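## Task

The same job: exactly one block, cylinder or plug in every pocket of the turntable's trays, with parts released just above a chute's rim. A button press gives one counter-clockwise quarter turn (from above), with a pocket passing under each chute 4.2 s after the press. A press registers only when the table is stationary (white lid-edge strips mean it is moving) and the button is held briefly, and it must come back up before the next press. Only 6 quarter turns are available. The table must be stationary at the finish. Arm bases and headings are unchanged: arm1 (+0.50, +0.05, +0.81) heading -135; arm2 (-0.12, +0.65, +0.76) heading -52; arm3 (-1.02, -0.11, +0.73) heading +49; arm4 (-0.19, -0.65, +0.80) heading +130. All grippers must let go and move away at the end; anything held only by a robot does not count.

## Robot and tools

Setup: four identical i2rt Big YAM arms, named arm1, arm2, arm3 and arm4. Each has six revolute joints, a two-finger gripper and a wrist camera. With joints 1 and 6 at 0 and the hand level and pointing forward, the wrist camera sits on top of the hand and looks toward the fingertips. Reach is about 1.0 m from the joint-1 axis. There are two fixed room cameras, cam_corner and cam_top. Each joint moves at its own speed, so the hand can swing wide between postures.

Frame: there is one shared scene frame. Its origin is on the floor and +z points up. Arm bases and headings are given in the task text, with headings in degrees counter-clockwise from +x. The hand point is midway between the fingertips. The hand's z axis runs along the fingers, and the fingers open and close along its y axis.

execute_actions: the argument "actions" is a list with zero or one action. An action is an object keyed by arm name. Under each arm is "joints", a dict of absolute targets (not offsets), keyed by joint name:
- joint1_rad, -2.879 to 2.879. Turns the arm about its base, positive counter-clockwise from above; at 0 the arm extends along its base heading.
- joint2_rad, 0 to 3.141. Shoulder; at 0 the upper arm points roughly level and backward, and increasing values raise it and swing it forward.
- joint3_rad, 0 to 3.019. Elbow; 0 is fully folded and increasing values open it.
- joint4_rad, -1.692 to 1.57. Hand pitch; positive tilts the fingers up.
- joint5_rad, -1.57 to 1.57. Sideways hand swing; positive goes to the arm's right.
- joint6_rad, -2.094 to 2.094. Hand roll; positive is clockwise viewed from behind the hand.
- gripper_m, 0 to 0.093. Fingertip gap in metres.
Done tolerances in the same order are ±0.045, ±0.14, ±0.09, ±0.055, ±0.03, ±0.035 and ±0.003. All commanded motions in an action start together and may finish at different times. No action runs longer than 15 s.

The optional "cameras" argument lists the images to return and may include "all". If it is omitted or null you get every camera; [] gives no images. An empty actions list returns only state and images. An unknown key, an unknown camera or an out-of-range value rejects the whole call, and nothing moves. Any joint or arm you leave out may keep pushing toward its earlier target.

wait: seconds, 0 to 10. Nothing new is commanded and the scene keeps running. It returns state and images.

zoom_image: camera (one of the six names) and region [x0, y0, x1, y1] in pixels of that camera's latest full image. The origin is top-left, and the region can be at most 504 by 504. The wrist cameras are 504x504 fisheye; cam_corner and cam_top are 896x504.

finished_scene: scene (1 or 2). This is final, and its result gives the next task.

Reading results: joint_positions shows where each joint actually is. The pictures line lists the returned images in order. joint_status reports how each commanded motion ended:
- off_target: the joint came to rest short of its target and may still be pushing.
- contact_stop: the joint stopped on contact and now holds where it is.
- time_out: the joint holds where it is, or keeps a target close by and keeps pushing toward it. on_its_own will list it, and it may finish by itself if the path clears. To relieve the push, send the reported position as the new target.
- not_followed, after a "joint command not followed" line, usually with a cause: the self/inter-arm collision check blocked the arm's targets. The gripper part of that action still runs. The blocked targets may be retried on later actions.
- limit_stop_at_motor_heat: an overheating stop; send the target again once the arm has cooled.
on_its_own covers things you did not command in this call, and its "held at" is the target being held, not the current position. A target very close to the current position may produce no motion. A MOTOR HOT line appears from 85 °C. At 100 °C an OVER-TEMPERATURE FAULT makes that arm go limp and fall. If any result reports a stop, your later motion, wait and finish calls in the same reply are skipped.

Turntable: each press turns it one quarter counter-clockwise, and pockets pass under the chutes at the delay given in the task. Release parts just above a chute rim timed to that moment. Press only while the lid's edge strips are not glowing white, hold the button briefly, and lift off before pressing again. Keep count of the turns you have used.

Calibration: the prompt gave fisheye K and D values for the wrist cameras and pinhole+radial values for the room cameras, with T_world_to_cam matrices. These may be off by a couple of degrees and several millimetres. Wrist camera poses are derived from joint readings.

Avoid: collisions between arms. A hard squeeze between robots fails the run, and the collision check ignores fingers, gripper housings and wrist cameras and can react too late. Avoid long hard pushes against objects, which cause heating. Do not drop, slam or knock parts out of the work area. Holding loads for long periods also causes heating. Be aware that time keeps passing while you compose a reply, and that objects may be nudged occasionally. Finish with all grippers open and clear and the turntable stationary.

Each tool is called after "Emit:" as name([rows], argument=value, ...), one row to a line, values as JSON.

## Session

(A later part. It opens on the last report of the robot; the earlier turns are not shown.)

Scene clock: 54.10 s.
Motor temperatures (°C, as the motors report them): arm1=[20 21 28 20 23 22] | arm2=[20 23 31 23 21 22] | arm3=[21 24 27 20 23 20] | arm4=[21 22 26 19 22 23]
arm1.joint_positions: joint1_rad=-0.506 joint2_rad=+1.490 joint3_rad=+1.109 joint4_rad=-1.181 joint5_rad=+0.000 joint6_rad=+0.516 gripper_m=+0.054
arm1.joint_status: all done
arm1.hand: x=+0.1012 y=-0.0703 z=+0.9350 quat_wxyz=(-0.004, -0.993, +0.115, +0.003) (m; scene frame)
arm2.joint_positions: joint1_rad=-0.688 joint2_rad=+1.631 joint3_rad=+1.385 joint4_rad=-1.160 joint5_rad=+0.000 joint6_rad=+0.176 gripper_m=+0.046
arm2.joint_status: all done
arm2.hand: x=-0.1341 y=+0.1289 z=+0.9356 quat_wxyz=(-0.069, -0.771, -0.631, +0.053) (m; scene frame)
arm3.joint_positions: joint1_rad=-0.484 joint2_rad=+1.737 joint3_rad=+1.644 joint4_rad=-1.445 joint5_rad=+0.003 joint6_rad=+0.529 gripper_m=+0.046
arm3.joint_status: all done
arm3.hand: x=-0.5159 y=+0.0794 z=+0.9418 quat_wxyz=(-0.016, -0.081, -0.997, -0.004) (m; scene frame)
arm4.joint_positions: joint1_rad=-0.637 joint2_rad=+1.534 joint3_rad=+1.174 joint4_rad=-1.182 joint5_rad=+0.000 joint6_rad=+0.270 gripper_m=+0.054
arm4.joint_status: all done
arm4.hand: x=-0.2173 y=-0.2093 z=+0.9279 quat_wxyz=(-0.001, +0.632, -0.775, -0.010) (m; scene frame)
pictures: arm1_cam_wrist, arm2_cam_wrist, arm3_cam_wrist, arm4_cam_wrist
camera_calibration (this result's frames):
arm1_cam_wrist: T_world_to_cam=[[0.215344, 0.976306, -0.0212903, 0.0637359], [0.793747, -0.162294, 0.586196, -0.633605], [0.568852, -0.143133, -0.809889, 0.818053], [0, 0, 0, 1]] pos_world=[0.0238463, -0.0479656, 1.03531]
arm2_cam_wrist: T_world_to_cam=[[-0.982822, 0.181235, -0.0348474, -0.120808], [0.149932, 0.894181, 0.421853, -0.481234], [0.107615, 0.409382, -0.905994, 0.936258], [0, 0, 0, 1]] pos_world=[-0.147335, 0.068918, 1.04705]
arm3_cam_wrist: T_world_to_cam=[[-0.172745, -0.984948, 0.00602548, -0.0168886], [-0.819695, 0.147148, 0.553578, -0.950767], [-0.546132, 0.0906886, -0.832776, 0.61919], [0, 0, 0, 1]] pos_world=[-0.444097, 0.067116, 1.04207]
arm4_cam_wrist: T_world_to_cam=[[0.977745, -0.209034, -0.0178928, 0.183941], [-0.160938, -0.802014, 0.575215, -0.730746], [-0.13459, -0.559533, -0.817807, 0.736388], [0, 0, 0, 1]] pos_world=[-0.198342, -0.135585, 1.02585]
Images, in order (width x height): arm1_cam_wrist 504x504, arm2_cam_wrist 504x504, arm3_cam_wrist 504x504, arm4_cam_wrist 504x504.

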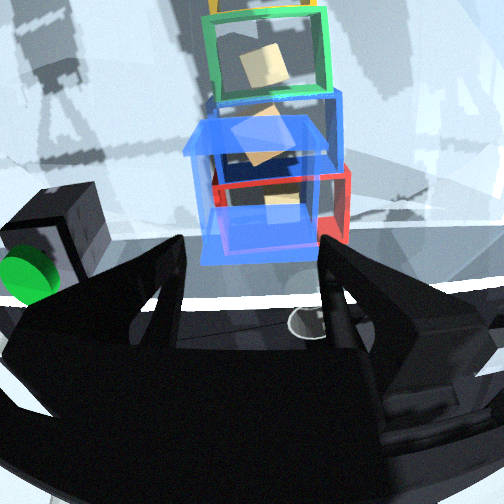

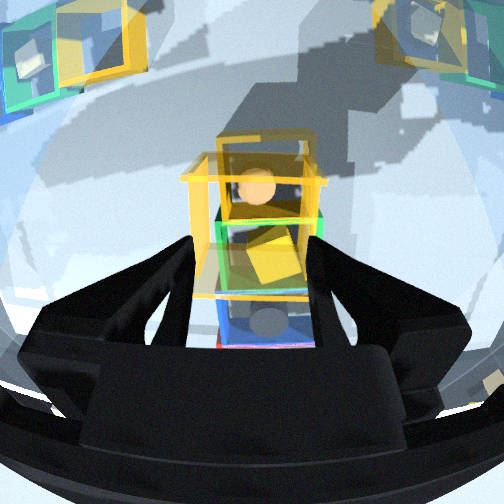

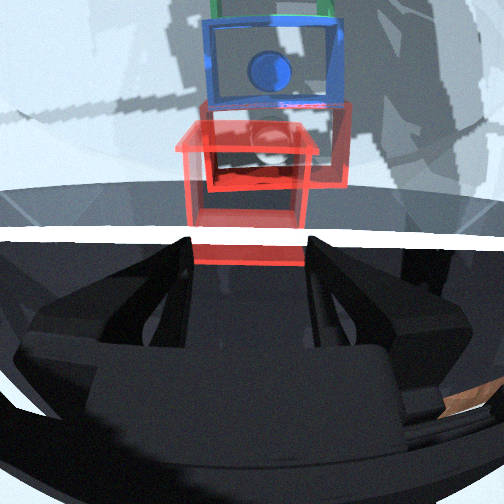

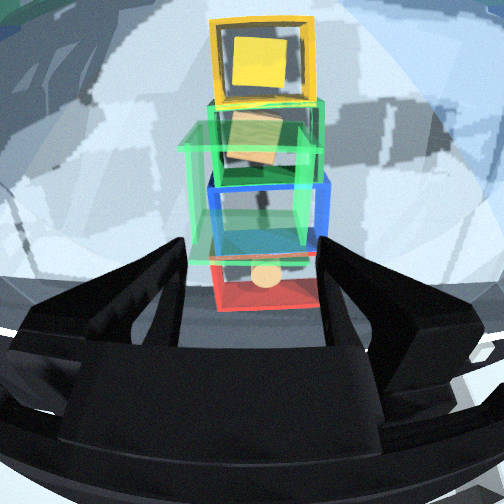

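Emit:
execute_actions([
  {"arm1":{"joints":{"joint1_rad":1.622,"joint2_rad":1.29,"joint3_rad":0.81,"joint4_rad":-1.08,"joint6_rad":0.0,"gripper_m":0.075}},"arm2":{"joints":{"joint1_rad":0.568,"joint2_rad":1.37,"joint3_rad":1.055,"joint4_rad":-1.22,"joint6_rad":0.0,"gripper_m":0.075}},"arm4":{"joints":{"joint1_rad":0.73,"joint2_rad":1.40,"joint3_rad":1.0,"joint4_rad":-0.95,"joint6_rad":0.0,"gripper_m":0.082}},"arm3":{"joints":{"joint1_rad":0.622,"joint2_rad":1.49,"joint3_rad":1.24,"joint4_rad":-1.31,"joint6_rad":0.0,"gripper_m":0.075}}},
], cameras=["arm1_cam_wrist","arm2_cam_wrist","arm3_cam_wrist","arm4_cam_wrist","cam_top"])

Scene clock: 57.13 s.
Motor temperatures (°C, as the motors report them): arm1=[20 21 28 20 23 22] | arm2=[20 23 31 23 21 22] | arm3=[21 24 27 20 23 20] | arm4=[21 22 26 19 22 23]
arm1.joint_positions: joint1_rad=+1.621 joint2_rad=+1.292 joint3_rad=+0.808 joint4_rad=-1.089 joint5_rad=+0.000 joint6_rad=+0.015 gripper_m=+0.075
arm1.joint_status: all done
arm1.hand: x=+0.7390 y=-0.1672 z=+0.9000 quat_wxyz=(+0.000, -0.363, -0.932, +0.002) (m; scene frame)
arm2.joint_positions: joint1_rad=+0.573 joint2_rad=+1.365 joint3_rad=+1.068 joint4_rad=-1.210 joint5_rad=+0.000 joint6_rad=+0.015 gripper_m=+0.075
arm2.joint_status: all done
arm2.hand: x=+0.2486 y=+0.5232 z=+0.9248 quat_wxyz=(-0.038, -0.173, -0.984, +0.010) (m; scene frame)
arm3.joint_positions: joint1_rad=+0.627 joint2_rad=+1.485 joint3_rad=+1.247 joint4_rad=-1.315 joint5_rad=+0.000 joint6_rad=+0.011 gripper_m=+0.075
arm3.joint_status: all done
arm3.hand: x=-0.9797 y=+0.3173 z=+0.9065 quat_wxyz=(-0.006, +0.670, -0.743, -0.004) (m; scene frame)
arm4.joint_positions: joint1_rad=+0.734 joint2_rad=+1.410 joint3_rad=+1.004 joint4_rad=-0.955 joint5_rad=+0.000 joint6_rad=+0.008 gripper_m=+0.082
arm4.joint_status: all done
arm4.hand: x=-0.6150 y=-0.5910 z=+0.9286 quat_wxyz=(+0.000, +0.992, -0.071, -0.109) (m; scene frame)
pictures: arm1_cam_wrist, arm2_cam_wrist, arm3_cam_wrist, arm4_cam_wrist, cam_top
camera_calibration (this result's frames):
arm1_cam_wrist: T_world_to_cam=[[-0.666844, -0.74513, -0.0100265, 0.374204], [-0.605558, 0.533996, 0.590041, 0.0119692], [-0.434303, 0.399537, -0.807311, 1.24272], [0, 0, 0, 1]] pos_world=[0.796501, -0.224074, 0.999953]
arm2_cam_wrist: T_world_to_cam=[[-0.327744, -0.944717, 0.009671, 0.568583], [-0.813803, 0.287497, 0.505044, -0.40651], [-0.479905, 0.157655, -0.863039, 0.961847], [0, 0, 0, 1]] pos_world=[0.317125, 0.502381, 1.02992]
arm3_cam_wrist: T_world_to_cam=[[0.993299, -0.113978, 0.0191545, 0.991673], [-0.104639, -0.816496, 0.567789, -0.352985], [-0.0490759, -0.565989, -0.822951, 1.00131], [0, 0, 0, 1]] pos_world=[-0.972824, 0.391548, 1.00546]
arm4_cam_wrist: T_world_to_cam=[[0.147427, 0.988885, -0.019255, 0.691509], [0.908114, -0.12762, 0.3988, 0.118521], [0.39191, -0.0762797, -0.916836, 1.17121], [0, 0, 0, 1]] pos_world=[-0.668587, -0.579358, 1.03985]
Images, in order (width x height): arm1_cam_wrist 504x504, arm2_cam_wrist 504x504, arm3_cam_wrist 504x504, arm4_cam_wrist 504x504, cam_top 896x504.

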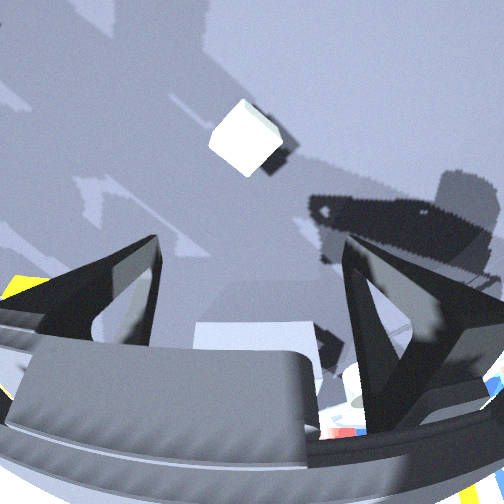

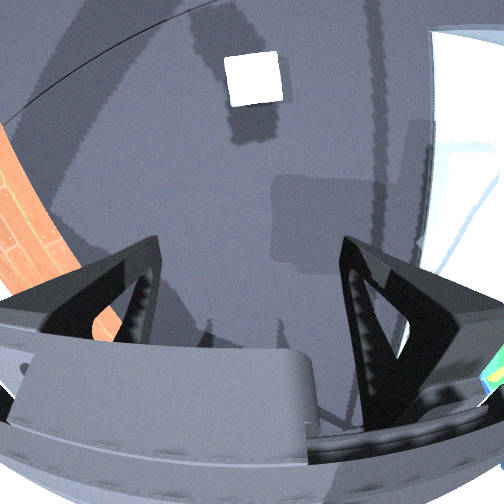

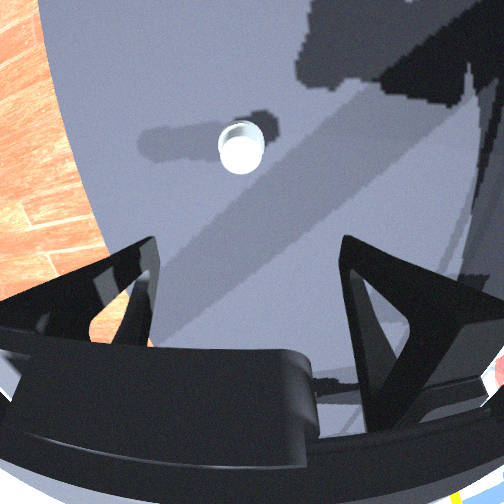

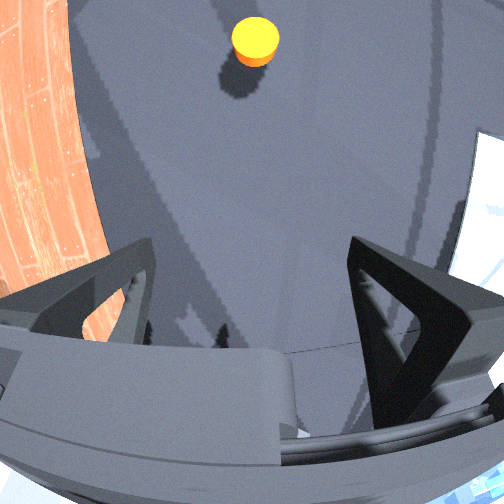

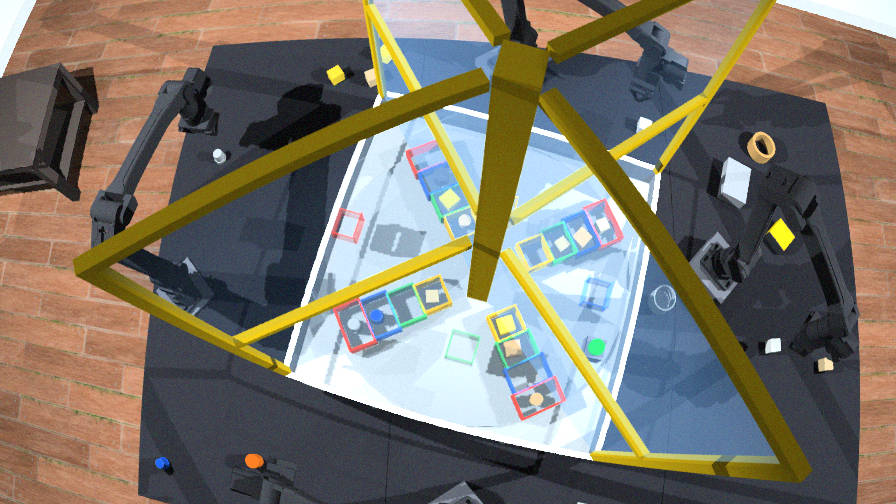

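Emit:
zoom_image(camera="arm1_cam_wrist", region=[190, 85, 310, 190])

Region (190, 85, 310, 190) of arm1_cam_wrist's 504x504 image, scaled by 4.200, with more detail than that image has; it fills the top 441 rows of this view, and the rest is white.

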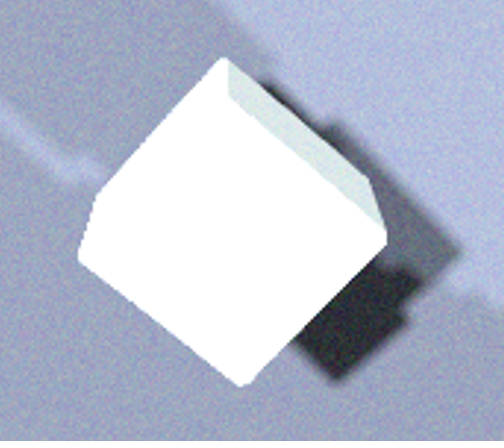

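Emit:
execute_actions([
  {"arm1":{"joints":{"joint1_rad":1.635,"joint2_rad":1.674,"joint3_rad":0.706,"joint4_rad":-0.63,"joint6_rad":0.755,"gripper_m":0.088}},"arm2":{"joints":{"joint2_rad":1.777,"joint3_rad":1.028,"joint4_rad":-0.762,"joint6_rad":-0.135}},"arm4":{"joints":{"joint1_rad":0.715,"joint2_rad":2.062,"joint3_rad":1.41,"joint4_rad":-0.865}},"arm3":{"joints":{"joint1_rad":0.65,"joint2_rad":1.689,"joint3_rad":1.031,"joint4_rad":-0.899}}},
], cameras=["arm1_cam_wrist","arm2_cam_wrist","arm4_cam_wrist","arm3_cam_wrist"])

Scene clock: 60.17 s.
Motor temperatures (°C, as the motors report them): arm1=[20 21 27 20 23 22] | arm2=[20 23 31 23 21 22] | arm3=[21 24 27 20 23 20] | arm4=[21 22 26 19 22 23]
arm1.joint_positions: joint1_rad=+1.627 joint2_rad=+1.680 joint3_rad=+0.704 joint4_rad=-0.646 joint5_rad=+0.000 joint6_rad=+0.739 gripper_m=+0.088
arm1.joint_status: all done
arm1.hand: x=+0.7489 y=-0.1741 z=+0.7478 quat_wxyz=(+0.024, -0.667, -0.745, +0.002) (m; scene frame)
arm2.joint_positions: joint1_rad=+0.573 joint2_rad=+1.781 joint3_rad=+1.032 joint4_rad=-0.773 joint5_rad=+0.000 joint6_rad=-0.120 gripper_m=+0.075
arm2.joint_status: all done
arm2.hand: x=+0.3136 y=+0.4994 z=+0.7482 quat_wxyz=(-0.029, -0.106, -0.994, +0.010) (m; scene frame)
arm3.joint_positions: joint1_rad=+0.645 joint2_rad=+1.691 joint3_rad=+1.015 joint4_rad=-0.908 joint5_rad=+0.000 joint6_rad=+0.010 gripper_m=+0.075
arm3.joint_status: all done
arm3.hand: x=-0.9874 y=+0.3142 z=+0.7421 quat_wxyz=(+0.006, +0.676, -0.737, +0.006) (m; scene frame)
arm4.joint_positions: joint1_rad=+0.723 joint2_rad=+2.076 joint3_rad=+1.377 joint4_rad=-0.867 joint5_rad=+0.000 joint6_rad=+0.008 gripper_m=+0.082
arm4.joint_status: all done
arm4.hand: x=-0.7429 y=-0.5702 z=+0.7435 quat_wxyz=(+0.006, +0.997, -0.076, -0.007) (m; scene frame)
pictures: arm1_cam_wrist, arm2_cam_wrist, arm3_cam_wrist, arm4_cam_wrist
camera_calibration (this result's frames):
arm1_cam_wrist: T_world_to_cam=[[-0.992286, -0.122175, 0.0210407, 0.703093], [-0.0831655, 0.781867, 0.617874, -0.257349], [-0.0919397, 0.611357, -0.785996, 0.891492], [0, 0, 0, 1]] pos_world=[0.75823, -0.257907, 0.844924]
arm2_cam_wrist: T_world_to_cam=[[-0.198485, -0.979942, 0.0178209, 0.540049], [-0.835277, 0.17864, 0.52, -0.207762], [-0.512753, 0.0883269, -0.853981, 0.882563], [0, 0, 0, 1]] pos_world=[0.38619, 0.488378, 0.852104]
arm3_cam_wrist: T_world_to_cam=[[0.995268, -0.0952151, 0.0193814, 0.997978], [-0.0881031, -0.800164, 0.593275, -0.27067], [-0.0409804, -0.592175, -0.804767, 0.866645], [0, 0, 0, 1]] pos_world=[-0.981587, 0.391648, 0.838686]
arm4_cam_wrist: T_world_to_cam=[[0.158976, 0.987149, -0.0162177, 0.691598], [0.808583, -0.120758, 0.575857, 0.1095], [0.566499, -0.104661, -0.817389, 1.09272], [0, 0, 0, 1]] pos_world=[-0.817511, -0.555123, 0.841337]
Images, in order (width x height): arm1_cam_wrist 504x504, arm2_cam_wrist 504x504, arm3_cam_wrist 504x504, arm4_cam_wrist 504x504.

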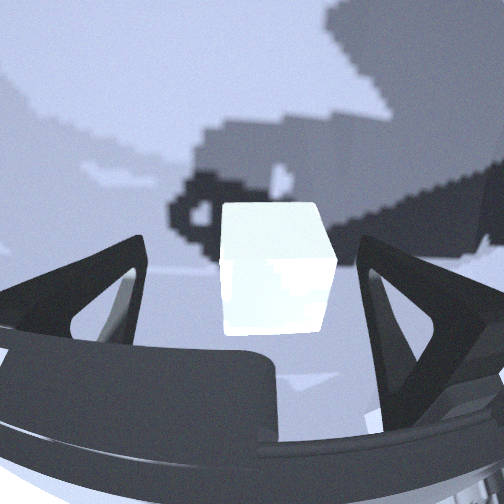

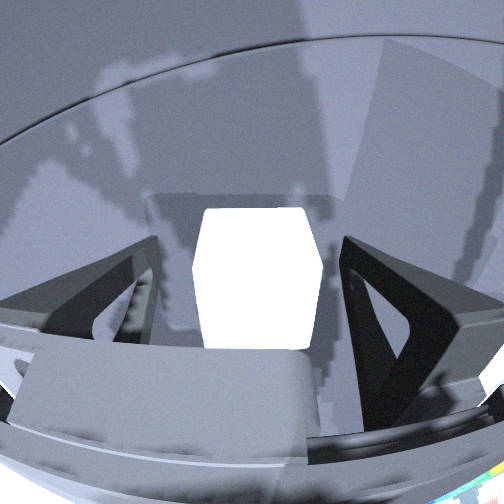

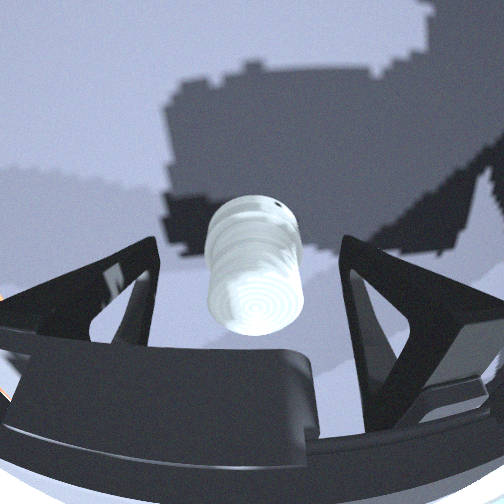

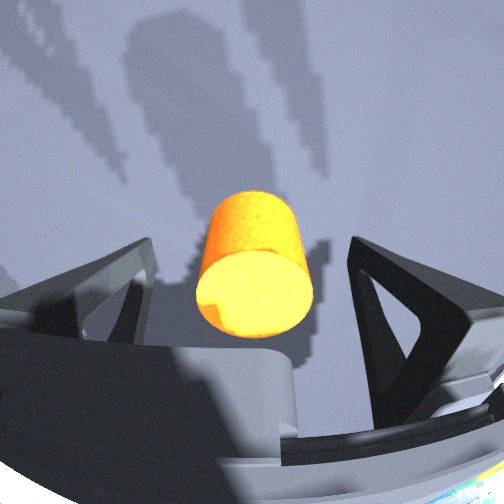

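Emit:
execute_actions([
  {"arm1":{"joints":{"joint2_rad":1.70,"gripper_m":0.025}},"arm2":{"joints":{"gripper_m":0.025}},"arm3":{"joints":{"joint4_rad":-0.875,"gripper_m":0.02}},"arm4":{"joints":{"joint4_rad":-0.835,"gripper_m":0.025}}},
], cameras=["arm1_cam_wrist","arm3_cam_wrist","arm4_cam_wrist"])

Scene clock: 60.93 s.
Motor temperatures (°C, as the motors report them): arm1=[20 21 27 20 23 22] | arm2=[20 23 31 23 21 22] | arm3=[21 24 27 20 23 20] | arm4=[21 22 26 19 22 23]
arm1.joint_positions: joint1_rad=+1.627 joint2_rad=+1.689 joint3_rad=+0.704 joint4_rad=-0.645 joint5_rad=+0.000 joint6_rad=+0.740 gripper_m=+0.040
arm1.joint_status: gripper_m off_target (ended at +0.040, target +0.025); the others done
arm1.hand: x=+0.7477 y=-0.1730 z=+0.7449 quat_wxyz=(+0.028, -0.667, -0.744, +0.002) (m; scene frame)
arm2.joint_positions: joint1_rad=+0.573 joint2_rad=+1.781 joint3_rad=+1.032 joint4_rad=-0.773 joint5_rad=+0.000 joint6_rad=-0.120 gripper_m=+0.040
arm2.joint_status: gripper_m off_target (ended at +0.040, target +0.025)
arm2.hand: x=+0.3136 y=+0.4993 z=+0.7482 quat_wxyz=(-0.029, -0.106, -0.994, +0.010) (m; scene frame)
arm3.joint_positions: joint1_rad=+0.645 joint2_rad=+1.691 joint3_rad=+1.015 joint4_rad=-0.885 joint5_rad=+0.000 joint6_rad=+0.010 gripper_m=+0.037
arm3.joint_status: gripper_m off_target (ended at +0.037, target +0.020); the others done
arm3.hand: x=-0.9870 y=+0.3200 z=+0.7421 quat_wxyz=(-0.003, +0.676, -0.736, -0.002) (m; scene frame)
arm4.joint_positions: joint1_rad=+0.723 joint2_rad=+2.076 joint3_rad=+1.377 joint4_rad=-0.846 joint5_rad=+0.000 joint6_rad=+0.008 gripper_m=+0.039
arm4.joint_status: gripper_m off_target (ended at +0.039, target +0.025); the others done
arm4.hand: x=-0.7479 y=-0.5695 z=+0.7436 quat_wxyz=(+0.005, +0.997, -0.076, -0.018) (m; scene frame)
pictures: arm1_cam_wrist, arm3_cam_wrist, arm4_cam_wrist
camera_calibration (this result's frames):
arm1_cam_wrist: T_world_to_cam=[[-0.99224, -0.12151, 0.0263557, 0.698266], [-0.0787699, 0.778332, 0.622892, -0.264174], [-0.0962014, 0.615983, -0.781864, 0.88939], [0, 0, 0, 1]] pos_world=[0.757599, -0.257387, 0.84153]
arm3_cam_wrist: T_world_to_cam=[[0.995274, -0.0952541, 0.0188981, 0.998474], [-0.0888026, -0.813967, 0.574083, -0.248003], [-0.0393013, -0.573048, -0.818579, 0.875856], [0, 0, 0, 1]] pos_world=[-0.981356, 0.39515, 0.840463]
arm4_cam_wrist: T_world_to_cam=[[0.158904, 0.987155, -0.0165422, 0.691869], [0.820117, -0.12265, 0.558897, 0.133732], [0.549689, -0.102377, -0.829072, 1.09315], [0, 0, 0, 1]] pos_world=[-0.820507, -0.554667, 0.843]
Images, in order (width x height): arm1_cam_wrist 504x504, arm3_cam_wrist 504x504, arm4_cam_wrist 504x504.

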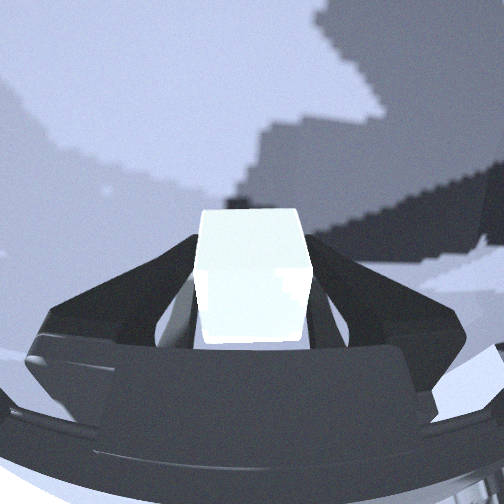

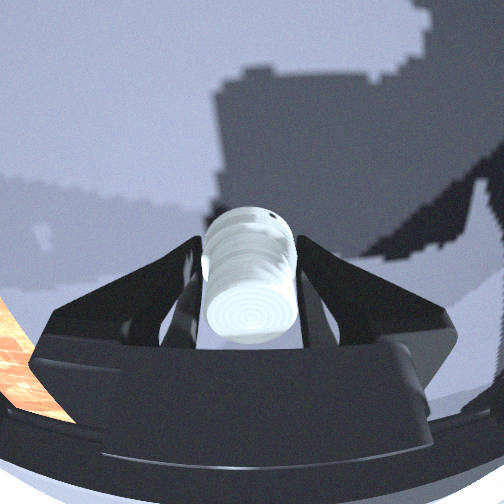

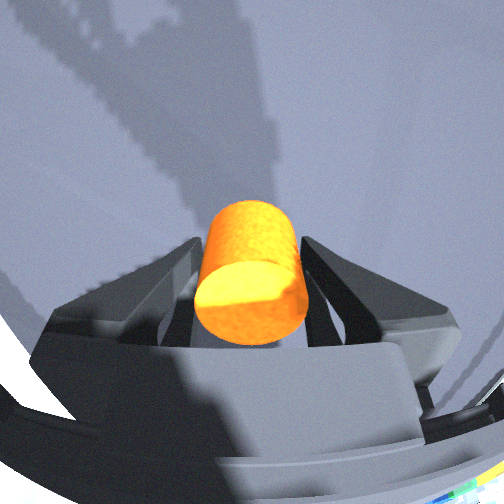

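Emit:
execute_actions([
  {"arm1":{"joints":{"joint1_rad":-0.223,"joint2_rad":1.585,"joint3_rad":1.33,"joint4_rad":-1.215,"joint6_rad":0.50}},"arm2":{"joints":{"joint1_rad":-0.685,"joint2_rad":1.25,"joint3_rad":1.0,"joint4_rad":-1.2}},"arm4":{"joints":{"joint1_rad":0.42,"joint2_rad":1.30,"joint3_rad":1.08,"joint4_rad":-1.31,"joint6_rad":0.27}},"arm3":{"joints":{"joint1_rad":-0.478,"joint2_rad":1.74,"joint3_rad":1.70,"joint4_rad":-1.455,"joint6_rad":0.54}}},
], cameras=["arm1_cam_wrist","arm3_cam_wrist","cam_top"])

Scene clock: 63.93 s.
Motor temperatures (°C, as the motors report them): arm1=[20 21 28 20 23 22] | arm2=[20 23 31 23 21 22] | arm3=[21 24 27 20 23 20] | arm4=[21 22 26 19 22 23]
arm1.joint_positions: joint1_rad=-0.230 joint2_rad=+1.605 joint3_rad=+1.295 joint4_rad=-1.201 joint5_rad=+0.000 joint6_rad=+0.516 gripper_m=+0.040
arm1.joint_status: all done
arm1.hand: x=+0.0930 y=-0.2095 z=+0.9549 quat_wxyz=(-0.018, -0.999, -0.023, +0.025) (m; scene frame)
arm2.joint_positions: joint1_rad=-0.689 joint2_rad=+1.245 joint3_rad=+1.003 joint4_rad=-1.191 joint5_rad=+0.001 joint6_rad=-0.121 gripper_m=+0.040
arm2.joint_status: all done
arm2.hand: x=-0.1311 y=+0.2825 z=+0.9415 quat_wxyz=(-0.052, -0.670, -0.738, +0.053) (m; scene frame)
arm3.joint_positions: joint1_rad=-0.483 joint2_rad=+1.745 joint3_rad=+1.659 joint4_rad=-1.446 joint5_rad=+0.003 joint6_rad=+0.529 gripper_m=+0.037
arm3.joint_status: all done
arm3.hand: x=-0.5119 y=+0.0814 z=+0.9434 quat_wxyz=(-0.019, -0.081, -0.997, -0.006) (m; scene frame)
arm4.joint_positions: joint1_rad=+0.420 joint2_rad=+1.293 joint3_rad=+1.079 joint4_rad=-1.303 joint5_rad=+0.001 joint6_rad=+0.260 gripper_m=+0.039
arm4.joint_status: all done
arm4.hand: x=-0.5210 y=-0.4873 z=+0.9895 quat_wxyz=(+0.004, +0.938, -0.347, -0.029) (m; scene frame)
pictures: arm1_cam_wrist, arm3_cam_wrist, cam_top
camera_calibration (this result's frames):
arm1_cam_wrist: T_world_to_cam=[[-0.0607413, 0.997067, -0.0465694, 0.255933], [0.833177, 0.0763388, 0.547712, -0.578225], [0.549661, -0.00553183, -0.83537, 0.873887], [0, 0, 0, 1]] pos_world=[0.0169681, -0.206207, 1.05864]
arm3_cam_wrist: T_world_to_cam=[[-0.171625, -0.985157, 0.00329395, -0.011085], [-0.822615, 0.145146, 0.549762, -0.946404], [-0.542079, 0.091643, -0.835315, 0.626925], [0, 0, 0, 1]] pos_world=[-0.440585, 0.0689933, 1.04401]
Images, in order (width x height): arm1_cam_wrist 504x504, arm3_cam_wrist 504x504, cam_top 896x504.

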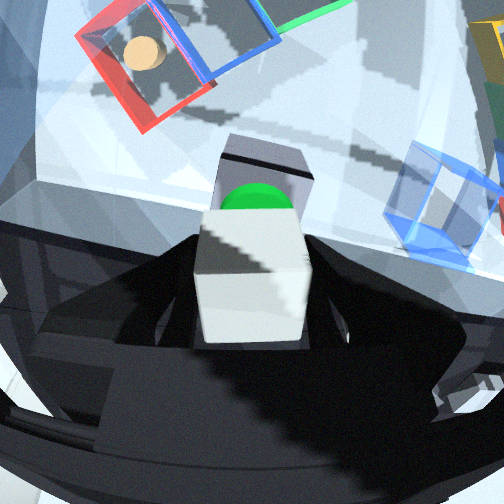

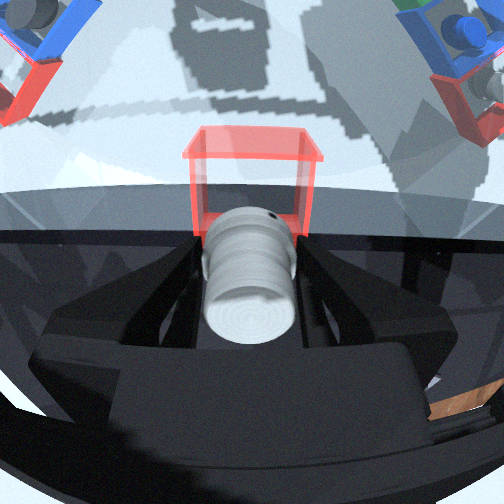

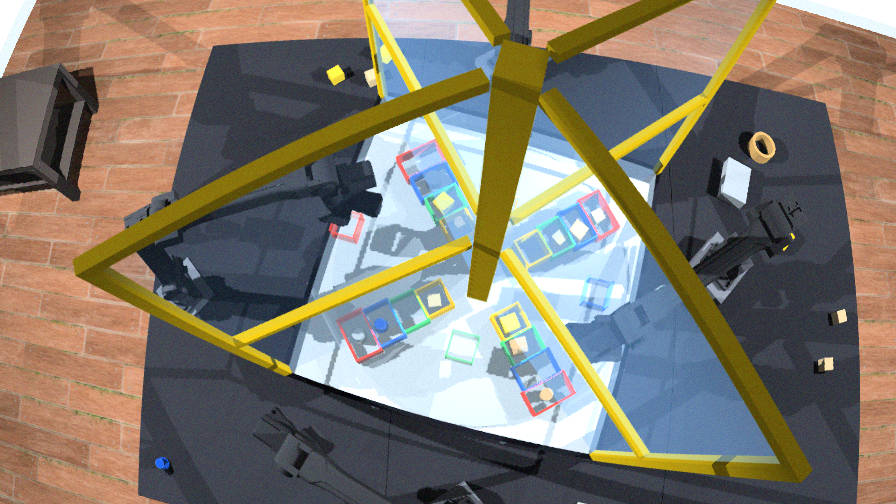

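Emit:
execute_actions(actions=[], cameras=[])

Emit:
execute_actions([
  {"arm1":{"joints":{"joint2_rad":1.69}},"arm2":{"joints":{"joint2_rad":1.64,"joint3_rad":1.44,"joint4_rad":-1.155,"joint6_rad":0.19}},"arm3":{"joints":{"joint3_rad":1.64}},"arm4":{"joints":{"joint1_rad":-0.2}}},
], cameras=[])

Emit:
execute_actions([
  {"arm1":{"joints":{"joint1_rad":-0.505,"joint2_rad":1.475,"joint3_rad":1.125,"joint4_rad":-1.18}},"arm4":{"joints":{"joint1_rad":-0.63,"joint2_rad":1.535,"joint3_rad":1.21,"joint4_rad":-1.18}}},
], cameras=["arm1_cam_wrist","arm2_cam_wrist","arm3_cam_wrist","arm4_cam_wrist"])

Scene clock: 65.47 s.
Motor temperatures (°C, as the motors report them): arm1=[20 21 28 20 23 22] | arm2=[20 23 31 23 21 22] | arm3=[21 24 27 20 23 20] | arm4=[21 22 26 19 22 23]
arm1.joint_positions: joint1_rad=-0.230 joint2_rad=+1.605 joint3_rad=+1.295 joint4_rad=-1.201 joint5_rad=+0.000 joint6_rad=+0.516 gripper_m=+0.040
arm1.joint_status: all done
arm1.hand: x=+0.0930 y=-0.2095 z=+0.9549 quat_wxyz=(-0.018, -0.999, -0.023, +0.025) (m; scene frame)
arm2.joint_positions: joint1_rad=-0.689 joint2_rad=+1.245 joint3_rad=+1.003 joint4_rad=-1.191 joint5_rad=+0.001 joint6_rad=-0.121 gripper_m=+0.040
arm2.joint_status: all done
arm2.hand: x=-0.1311 y=+0.2825 z=+0.9415 quat_wxyz=(-0.052, -0.670, -0.738, +0.053) (m; scene frame)
arm3.joint_positions: joint1_rad=-0.483 joint2_rad=+1.745 joint3_rad=+1.659 joint4_rad=-1.446 joint5_rad=+0.003 joint6_rad=+0.529 gripper_m=+0.037
arm3.joint_status: all done
arm3.hand: x=-0.5119 y=+0.0814 z=+0.9434 quat_wxyz=(-0.019, -0.081, -0.997, -0.006) (m; scene frame)
arm4.joint_positions: joint1_rad=+0.420 joint2_rad=+1.293 joint3_rad=+1.079 joint4_rad=-1.303 joint5_rad=+0.001 joint6_rad=+0.260 gripper_m=+0.039
arm4.joint_status: all done
arm4.hand: x=-0.5210 y=-0.4873 z=+0.9895 quat_wxyz=(+0.004, +0.938, -0.347, -0.029) (m; scene frame)
pictures: none
No camera images: the call's "cameras" was empty. Leave "cameras" out to get every camera's image.

Scene clock: 66.80 s.
Motor temperatures (°C, as the motors report them): arm1=[20 21 28 20 23 22] | arm2=[20 23 31 23 21 22] | arm3=[21 24 27 20 23 20] | arm4=[21 22 26 19 22 23]
arm1.joint_positions: joint1_rad=-0.230 joint2_rad=+1.658 joint3_rad=+1.309 joint4_rad=-1.205 joint5_rad=-0.002 joint6_rad=+0.515 gripper_m=+0.039
arm1.joint_status: all done
arm1.hand: x=+0.0892 y=-0.2121 z=+0.9357 quat_wxyz=(-0.007, -1.000, -0.024, +0.007) (m; scene frame)
arm2.joint_positions: joint1_rad=-0.689 joint2_rad=+1.634 joint3_rad=+1.379 joint4_rad=-1.160 joint5_rad=+0.001 joint6_rad=+0.174 gripper_m=+0.040
arm2.joint_status: all done
arm2.hand: x=-0.1346 y=+0.1305 z=+0.9321 quat_wxyz=(-0.066, -0.771, -0.631, +0.051) (m; scene frame)
arm3.joint_positions: joint1_rad=-0.483 joint2_rad=+1.745 joint3_rad=+1.645 joint4_rad=-1.446 joint5_rad=+0.003 joint6_rad=+0.529 gripper_m=+0.037
arm3.joint_status: all done
arm3.hand: x=-0.5155 y=+0.0800 z=+0.9381 quat_wxyz=(-0.013, -0.081, -0.997, -0.003) (m; scene frame)
arm4.joint_positions: joint1_rad=-0.202 joint2_rad=+1.293 joint3_rad=+1.079 joint4_rad=-1.303 joint5_rad=+0.001 joint6_rad=+0.262 gripper_m=+0.039
arm4.joint_status: all done
arm4.hand: x=-0.3654 y=-0.3235 z=+0.9861 quat_wxyz=(-0.003, +0.786, -0.617, -0.025) (m; scene frame)
pictures: none
No camera images: the call's "cameras" was empty. Leave "cameras" out to get every camera's image.

Scene clock: 68.13 s.
Motor temperatures (°C, as the motors report them): arm1=[20 21 28 20 23 22] | arm2=[20 23 31 23 21 22] | arm3=[21 24 27 20 23 20] | arm4=[21 22 26 19 22 23]
arm1.joint_positions: joint1_rad=-0.511 joint2_rad=+1.483 joint3_rad=+1.124 joint4_rad=-1.183 joint5_rad=+0.000 joint6_rad=+0.515 gripper_m=+0.039
arm1.joint_status: all done
arm1.hand: x=+0.0954 y=-0.0699 z=+0.9433 quat_wxyz=(-0.008, -0.993, +0.116, +0.013) (m; scene frame)
arm2.joint_positions: joint1_rad=-0.689 joint2_rad=+1.634 joint3_rad=+1.379 joint4_rad=-1.160 joint5_rad=+0.001 joint6_rad=+0.174 gripper_m=+0.040
arm2.joint_status: not commanded
arm2.hand: x=-0.1346 y=+0.1305 z=+0.9321 quat_wxyz=(-0.066, -0.771, -0.631, +0.051) (m; scene frame)
arm3.joint_positions: joint1_rad=-0.483 joint2_rad=+1.745 joint3_rad=+1.645 joint4_rad=-1.446 joint5_rad=+0.003 joint6_rad=+0.529 gripper_m=+0.037
arm3.joint_status: not commanded
arm3.hand: x=-0.5155 y=+0.0800 z=+0.9381 quat_wxyz=(-0.013, -0.081, -0.997, -0.003) (m; scene frame)
arm4.joint_positions: joint1_rad=-0.636 joint2_rad=+1.537 joint3_rad=+1.165 joint4_rad=-1.188 joint5_rad=+0.000 joint6_rad=+0.261 gripper_m=+0.039
arm4.joint_status: all done
arm4.hand: x=-0.2177 y=-0.2143 z=+0.9231 quat_wxyz=(+0.005, +0.636, -0.772, -0.003) (m; scene frame)
pictures: arm1_cam_wrist, arm2_cam_wrist, arm3_cam_wrist, arm4_cam_wrist
camera_calibration (this result's frames):
arm1_cam_wrist: T_world_to_cam=[[0.217897, 0.975484, -0.0308463, 0.0734892], [0.804739, -0.161696, 0.571182, -0.620574], [0.552192, -0.149282, -0.820243, 0.839001], [0, 0, 0, 1]] pos_world=[0.0200979, -0.0467837, 1.04491]
arm2_cam_wrist: T_world_to_cam=[[-0.982904, 0.181188, -0.0327121, -0.123664], [0.149979, 0.890976, 0.428564, -0.486927], [0.106796, 0.416332, -0.902919, 0.928578], [0, 0, 0, 1]] pos_world=[-0.14769, 0.0696511, 1.04307]
arm3_cam_wrist: T_world_to_cam=[[-0.171579, -0.985116, 0.0103523, -0.019666], [-0.815499, 0.147917, 0.559537, -0.951952], [-0.55274, 0.0875625, -0.828741, 0.609318], [0, 0, 0, 1]] pos_world=[-0.442897, 0.0680831, 1.03782]
arm4_cam_wrist: T_world_to_cam=[[0.97983, -0.199422, -0.0128311, 0.181023], [-0.153634, -0.792804, 0.589795, -0.741924], [-0.127791, -0.575928, -0.807451, 0.717971], [0, 0, 0, 1]] pos_world=[-0.199606, -0.138601, 1.01963]
Images, in order (width x height): arm1_cam_wrist 504x504, arm2_cam_wrist 504x504, arm3_cam_wrist 504x504, arm4_cam_wrist 504x504.

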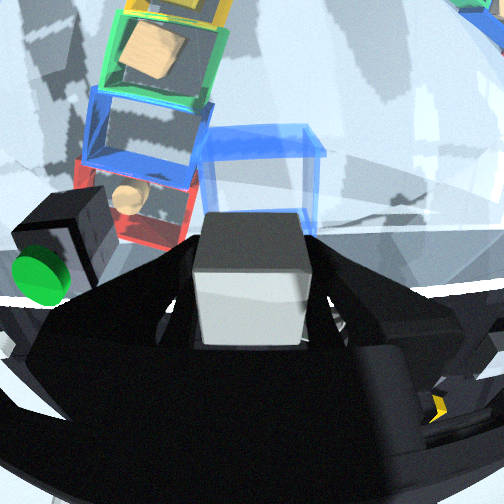

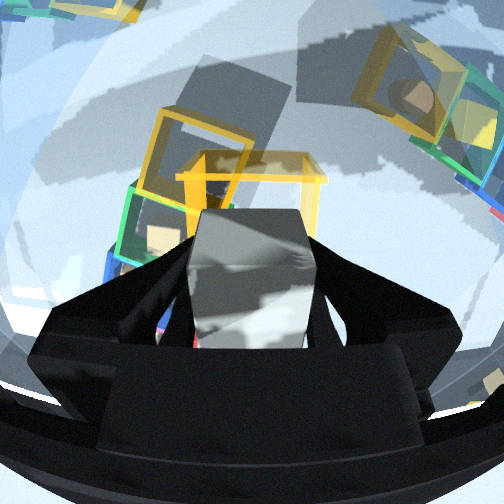

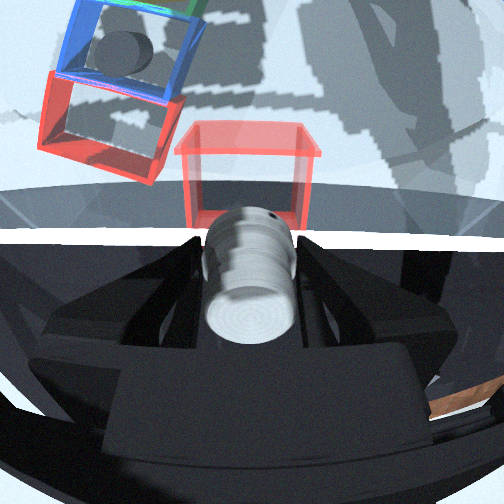

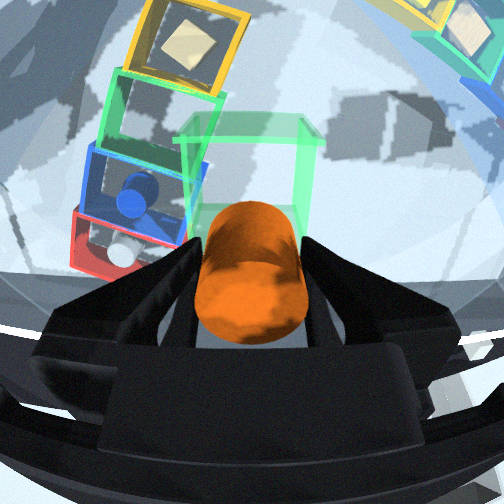

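Emit:
execute_actions([
  {"arm1":{"joints":{"joint4_rad":-1.22}}},
], cameras=[])

Scene clock: 68.80 s.
Motor temperatures (°C, as the motors report them): arm1=[20 21 28 20 23 22] | arm2=[20 23 31 23 21 22] | arm3=[21 24 27 20 23 20] | arm4=[21 22 26 19 22 23]
arm1.joint_positions: joint1_rad=-0.511 joint2_rad=+1.483 joint3_rad=+1.124 joint4_rad=-1.206 joint5_rad=+0.000 joint6_rad=+0.515 gripper_m=+0.039
arm1.joint_status: all done
arm1.hand: x=+0.1009 y=-0.0683 z=+0.9432 quat_wxyz=(-0.003, -0.993, +0.116, +0.002) (m; scene frame)
arm2.joint_positions: joint1_rad=-0.689 joint2_rad=+1.634 joint3_rad=+1.379 joint4_rad=-1.160 joint5_rad=+0.001 joint6_rad=+0.174 gripper_m=+0.040
arm2.joint_status: not commanded
arm2.hand: x=-0.1346 y=+0.1305 z=+0.9321 quat_wxyz=(-0.066, -0.771, -0.631, +0.051) (m; scene frame)
arm3.joint_positions: joint1_rad=-0.483 joint2_rad=+1.745 joint3_rad=+1.645 joint4_rad=-1.446 joint5_rad=+0.003 joint6_rad=+0.529 gripper_m=+0.037
arm3.joint_status: not commanded
arm3.hand: x=-0.5155 y=+0.0800 z=+0.9381 quat_wxyz=(-0.013, -0.081, -0.997, -0.003) (m; scene frame)
arm4.joint_positions: joint1_rad=-0.636 joint2_rad=+1.537 joint3_rad=+1.165 joint4_rad=-1.188 joint5_rad=+0.000 joint6_rad=+0.261 gripper_m=+0.039
arm4.joint_status: not commanded
arm4.hand: x=-0.2177 y=-0.2143 z=+0.9231 quat_wxyz=(+0.005, +0.636, -0.772, -0.003) (m; scene frame)
pictures: none
No camera images: the call's "cameras" was empty. Leave "cameras" out to get every camera's image.

Emit:
wait(seconds=0.78)

Emit:
execute_actions([
  {"arm1":{"joints":{"gripper_m":0.054}},"arm2":{"joints":{"gripper_m":0.054}},"arm3":{"joints":{"gripper_m":0.051}},"arm4":{"joints":{"gripper_m":0.053}}},
], cameras=["arm1_cam_wrist","arm3_cam_wrist","arm2_cam_wrist","arm4_cam_wrist"])

Scene clock: 69.70 s.
Motor temperatures (°C, as the motors report them): arm1=[20 21 28 20 23 22] | arm2=[20 23 32 23 21 22] | arm3=[21 24 27 20 23 20] | arm4=[21 22 27 19 22 23]
arm1.joint_positions: joint1_rad=-0.511 joint2_rad=+1.483 joint3_rad=+1.124 joint4_rad=-1.206 joint5_rad=+0.000 joint6_rad=+0.515 gripper_m=+0.039
arm1.joint_status: all done
arm1.hand: x=+0.1009 y=-0.0683 z=+0.9432 quat_wxyz=(-0.003, -0.993, +0.116, +0.002) (m; scene frame)
arm2.joint_positions: joint1_rad=-0.689 joint2_rad=+1.634 joint3_rad=+1.379 joint4_rad=-1.160 joint5_rad=+0.001 joint6_rad=+0.174 gripper_m=+0.040
arm2.joint_status: not commanded
arm2.hand: x=-0.1346 y=+0.1305 z=+0.9321 quat_wxyz=(-0.066, -0.771, -0.631, +0.051) (m; scene frame)
arm3.joint_positions: joint1_rad=-0.483 joint2_rad=+1.745 joint3_rad=+1.645 joint4_rad=-1.446 joint5_rad=+0.003 joint6_rad=+0.529 gripper_m=+0.037
arm3.joint_status: not commanded
arm3.hand: x=-0.5155 y=+0.0800 z=+0.9381 quat_wxyz=(-0.013, -0.081, -0.997, -0.003) (m; scene frame)
arm4.joint_positions: joint1_rad=-0.636 joint2_rad=+1.537 joint3_rad=+1.165 joint4_rad=-1.188 joint5_rad=+0.000 joint6_rad=+0.261 gripper_m=+0.039
arm4.joint_status: not commanded
arm4.hand: x=-0.2177 y=-0.2143 z=+0.9231 quat_wxyz=(+0.005, +0.636, -0.772, -0.003) (m; scene frame)
wait: 0.80 s; at rest by 0.17 s
pictures: arm1_cam_wrist, arm2_cam_wrist, arm3_cam_wrist, arm4_cam_wrist, cam_corner, cam_top
camera_calibration (this result's frames):
arm1_cam_wrist: T_world_to_cam=[[0.218365, 0.975669, -0.019657, 0.0601494], [0.7918, -0.165367, 0.587968, -0.639459], [0.570411, -0.143956, -0.808646, 0.82371], [0, 0, 0, 1]] pos_world=[0.023336, -0.0458536, 1.04325]
arm2_cam_wrist: T_world_to_cam=[[-0.982904, 0.181188, -0.0327121, -0.123664], [0.149979, 0.890976, 0.428564, -0.486927], [0.106796, 0.416332, -0.902919, 0.928578], [0, 0, 0, 1]] pos_world=[-0.14769, 0.0696511, 1.04307]
arm3_cam_wrist: T_world_to_cam=[[-0.171579, -0.985116, 0.0103523, -0.019666], [-0.815499, 0.147917, 0.559537, -0.951952], [-0.55274, 0.0875625, -0.828741, 0.609318], [0, 0, 0, 1]] pos_world=[-0.442897, 0.0680831, 1.03782]
arm4_cam_wrist: T_world_to_cam=[[0.97983, -0.199422, -0.0128311, 0.181023], [-0.153634, -0.792804, 0.589795, -0.741924], [-0.127791, -0.575928, -0.807451, 0.717971], [0, 0, 0, 1]] pos_world=[-0.199606, -0.138601, 1.01963]
Images, in order (width x height): arm1_cam_wrist 504x504, arm2_cam_wrist 504x504, arm3_cam_wrist 504x504, arm4_cam_wrist 504x504, cam_corner 896x504, cam_top 896x504.

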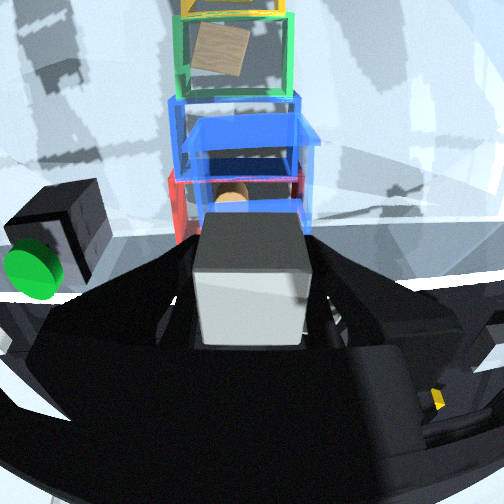

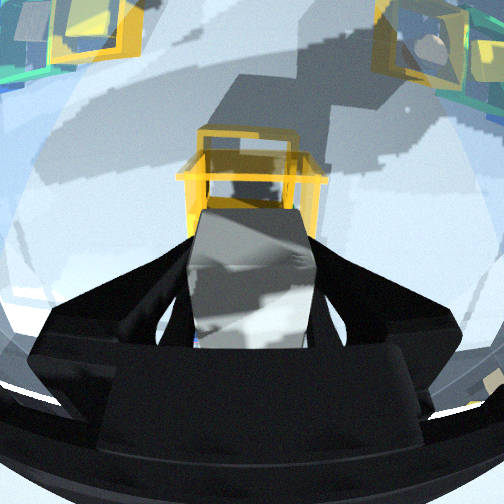

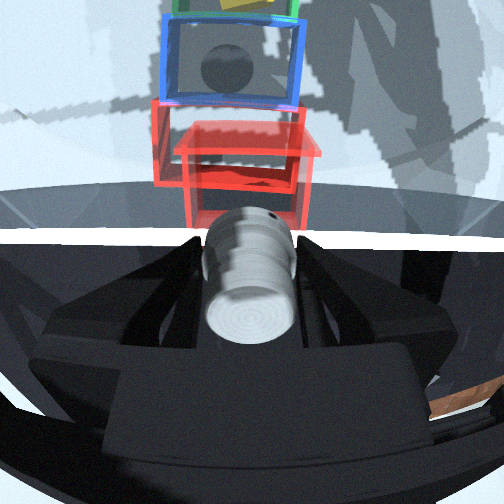

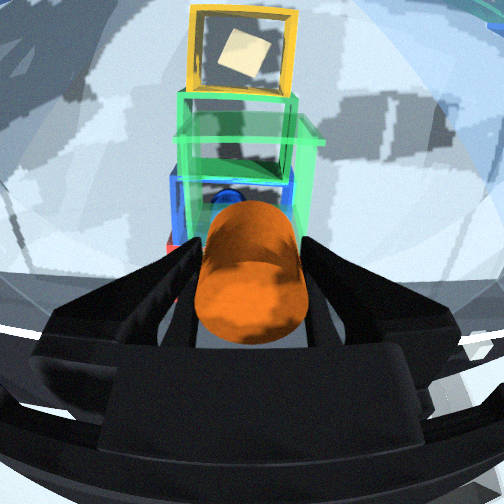

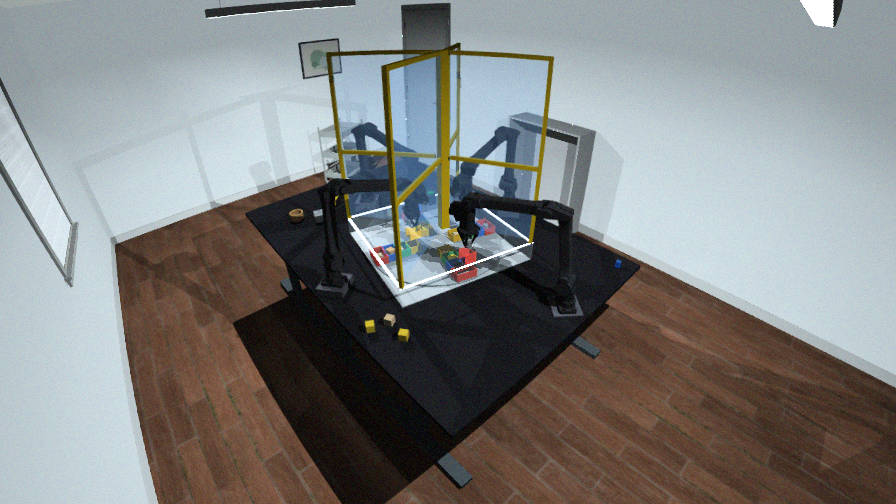

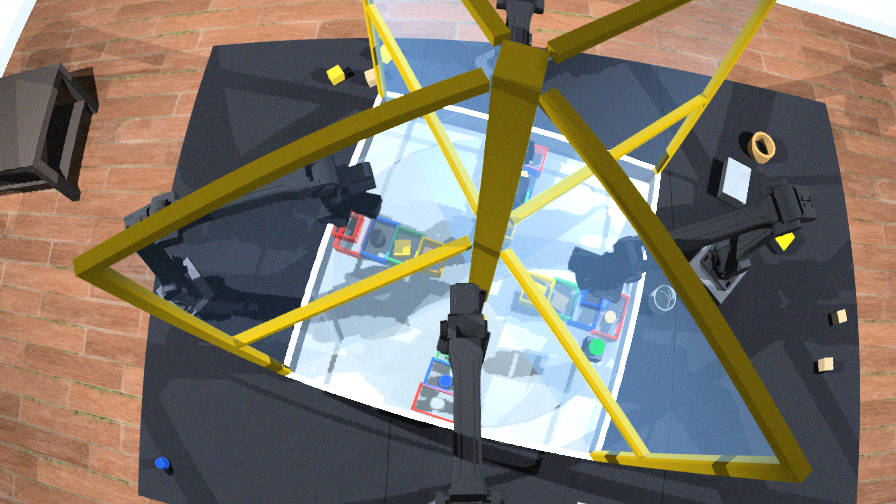

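Scene clock: 70.23 s.
Motor temperatures (°C, as the motors report them): arm1=[20 21 28 20 23 22] | arm2=[20 23 32 23 21 22] | arm3=[21 24 27 20 23 20] | arm4=[21 22 27 19 22 23]
arm1.joint_positions: joint1_rad=-0.511 joint2_rad=+1.483 joint3_rad=+1.124 joint4_rad=-1.206 joint5_rad=+0.000 joint6_rad=+0.515 gripper_m=+0.054
arm1.joint_status: all done
arm1.hand: x=+0.1009 y=-0.0683 z=+0.9432 quat_wxyz=(-0.003, -0.993, +0.116, +0.002) (m; scene frame)
arm2.joint_positions: joint1_rad=-0.689 joint2_rad=+1.634 joint3_rad=+1.379 joint4_rad=-1.160 joint5_rad=+0.001 joint6_rad=+0.174 gripper_m=+0.054
arm2.joint_status: all done
arm2.hand: x=-0.1346 y=+0.1305 z=+0.9321 quat_wxyz=(-0.066, -0.771, -0.631, +0.051) (m; scene frame)
arm3.joint_positions: joint1_rad=-0.483 joint2_rad=+1.745 joint3_rad=+1.645 joint4_rad=-1.446 joint5_rad=+0.003 joint6_rad=+0.529 gripper_m=+0.051
arm3.joint_status: all done
arm3.hand: x=-0.5155 y=+0.0800 z=+0.9381 quat_wxyz=(-0.013, -0.081, -0.997, -0.003) (m; scene frame)
arm4.joint_positions: joint1_rad=-0.636 joint2_rad=+1.537 joint3_rad=+1.165 joint4_rad=-1.188 joint5_rad=+0.000 joint6_rad=+0.261 gripper_m=+0.053
arm4.joint_status: all done
arm4.hand: x=-0.2177 y=-0.2143 z=+0.9231 quat_wxyz=(+0.005, +0.636, -0.772, -0.003) (m; scene frame)
pictures: arm1_cam_wrist, arm2_cam_wrist, arm3_cam_wrist, arm4_cam_wrist
camera_calibration (this result's frames):
arm1_cam_wrist: T_world_to_cam=[[0.218365, 0.975669, -0.019657, 0.0601494], [0.7918, -0.165367, 0.587968, -0.639459], [0.570411, -0.143956, -0.808646, 0.82371], [0, 0, 0, 1]] pos_world=[0.023336, -0.0458536, 1.04325]
arm2_cam_wrist: T_world_to_cam=[[-0.982904, 0.181188, -0.0327121, -0.123664], [0.149979, 0.890976, 0.428564, -0.486927], [0.106796, 0.416332, -0.902919, 0.928578], [0, 0, 0, 1]] pos_world=[-0.14769, 0.0696511, 1.04307]
arm3_cam_wrist: T_world_to_cam=[[-0.171579, -0.985116, 0.0103523, -0.019666], [-0.815499, 0.147917, 0.559537, -0.951952], [-0.55274, 0.0875625, -0.828741, 0.609318], [0, 0, 0, 1]] pos_world=[-0.442897, 0.0680831, 1.03782]
arm4_cam_wrist: T_world_to_cam=[[0.97983, -0.199422, -0.0128311, 0.181023], [-0.153634, -0.792804, 0.589795, -0.741924], [-0.127791, -0.575928, -0.807451, 0.717971], [0, 0, 0, 1]] pos_world=[-0.199606, -0.138601, 1.01963]
Images, in order (width x height): arm1_cam_wrist 504x504, arm2_cam_wrist 504x504, arm3_cam_wrist 504x504, arm4_cam_wrist 504x504.

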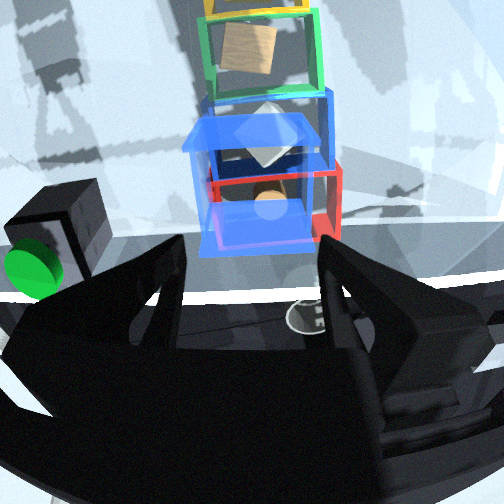

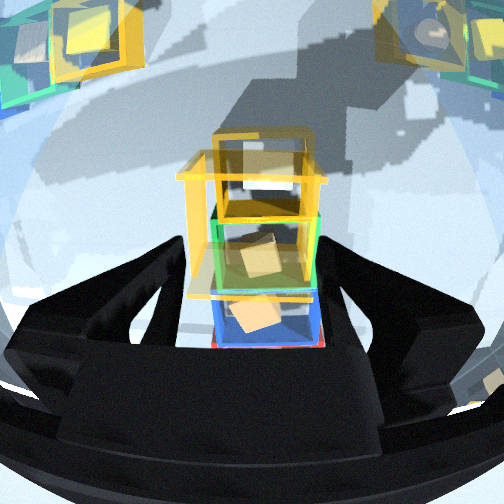

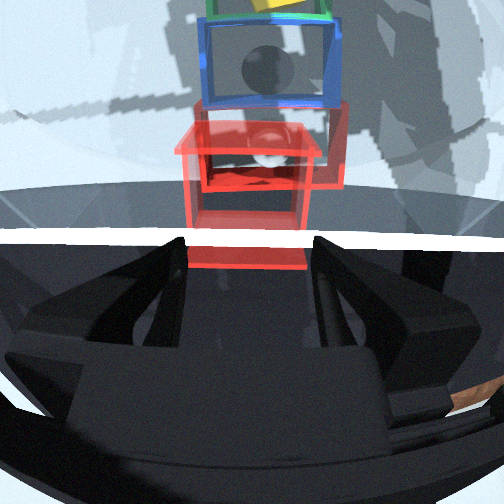

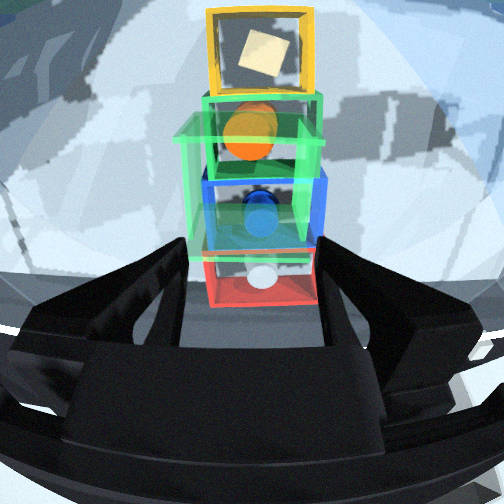

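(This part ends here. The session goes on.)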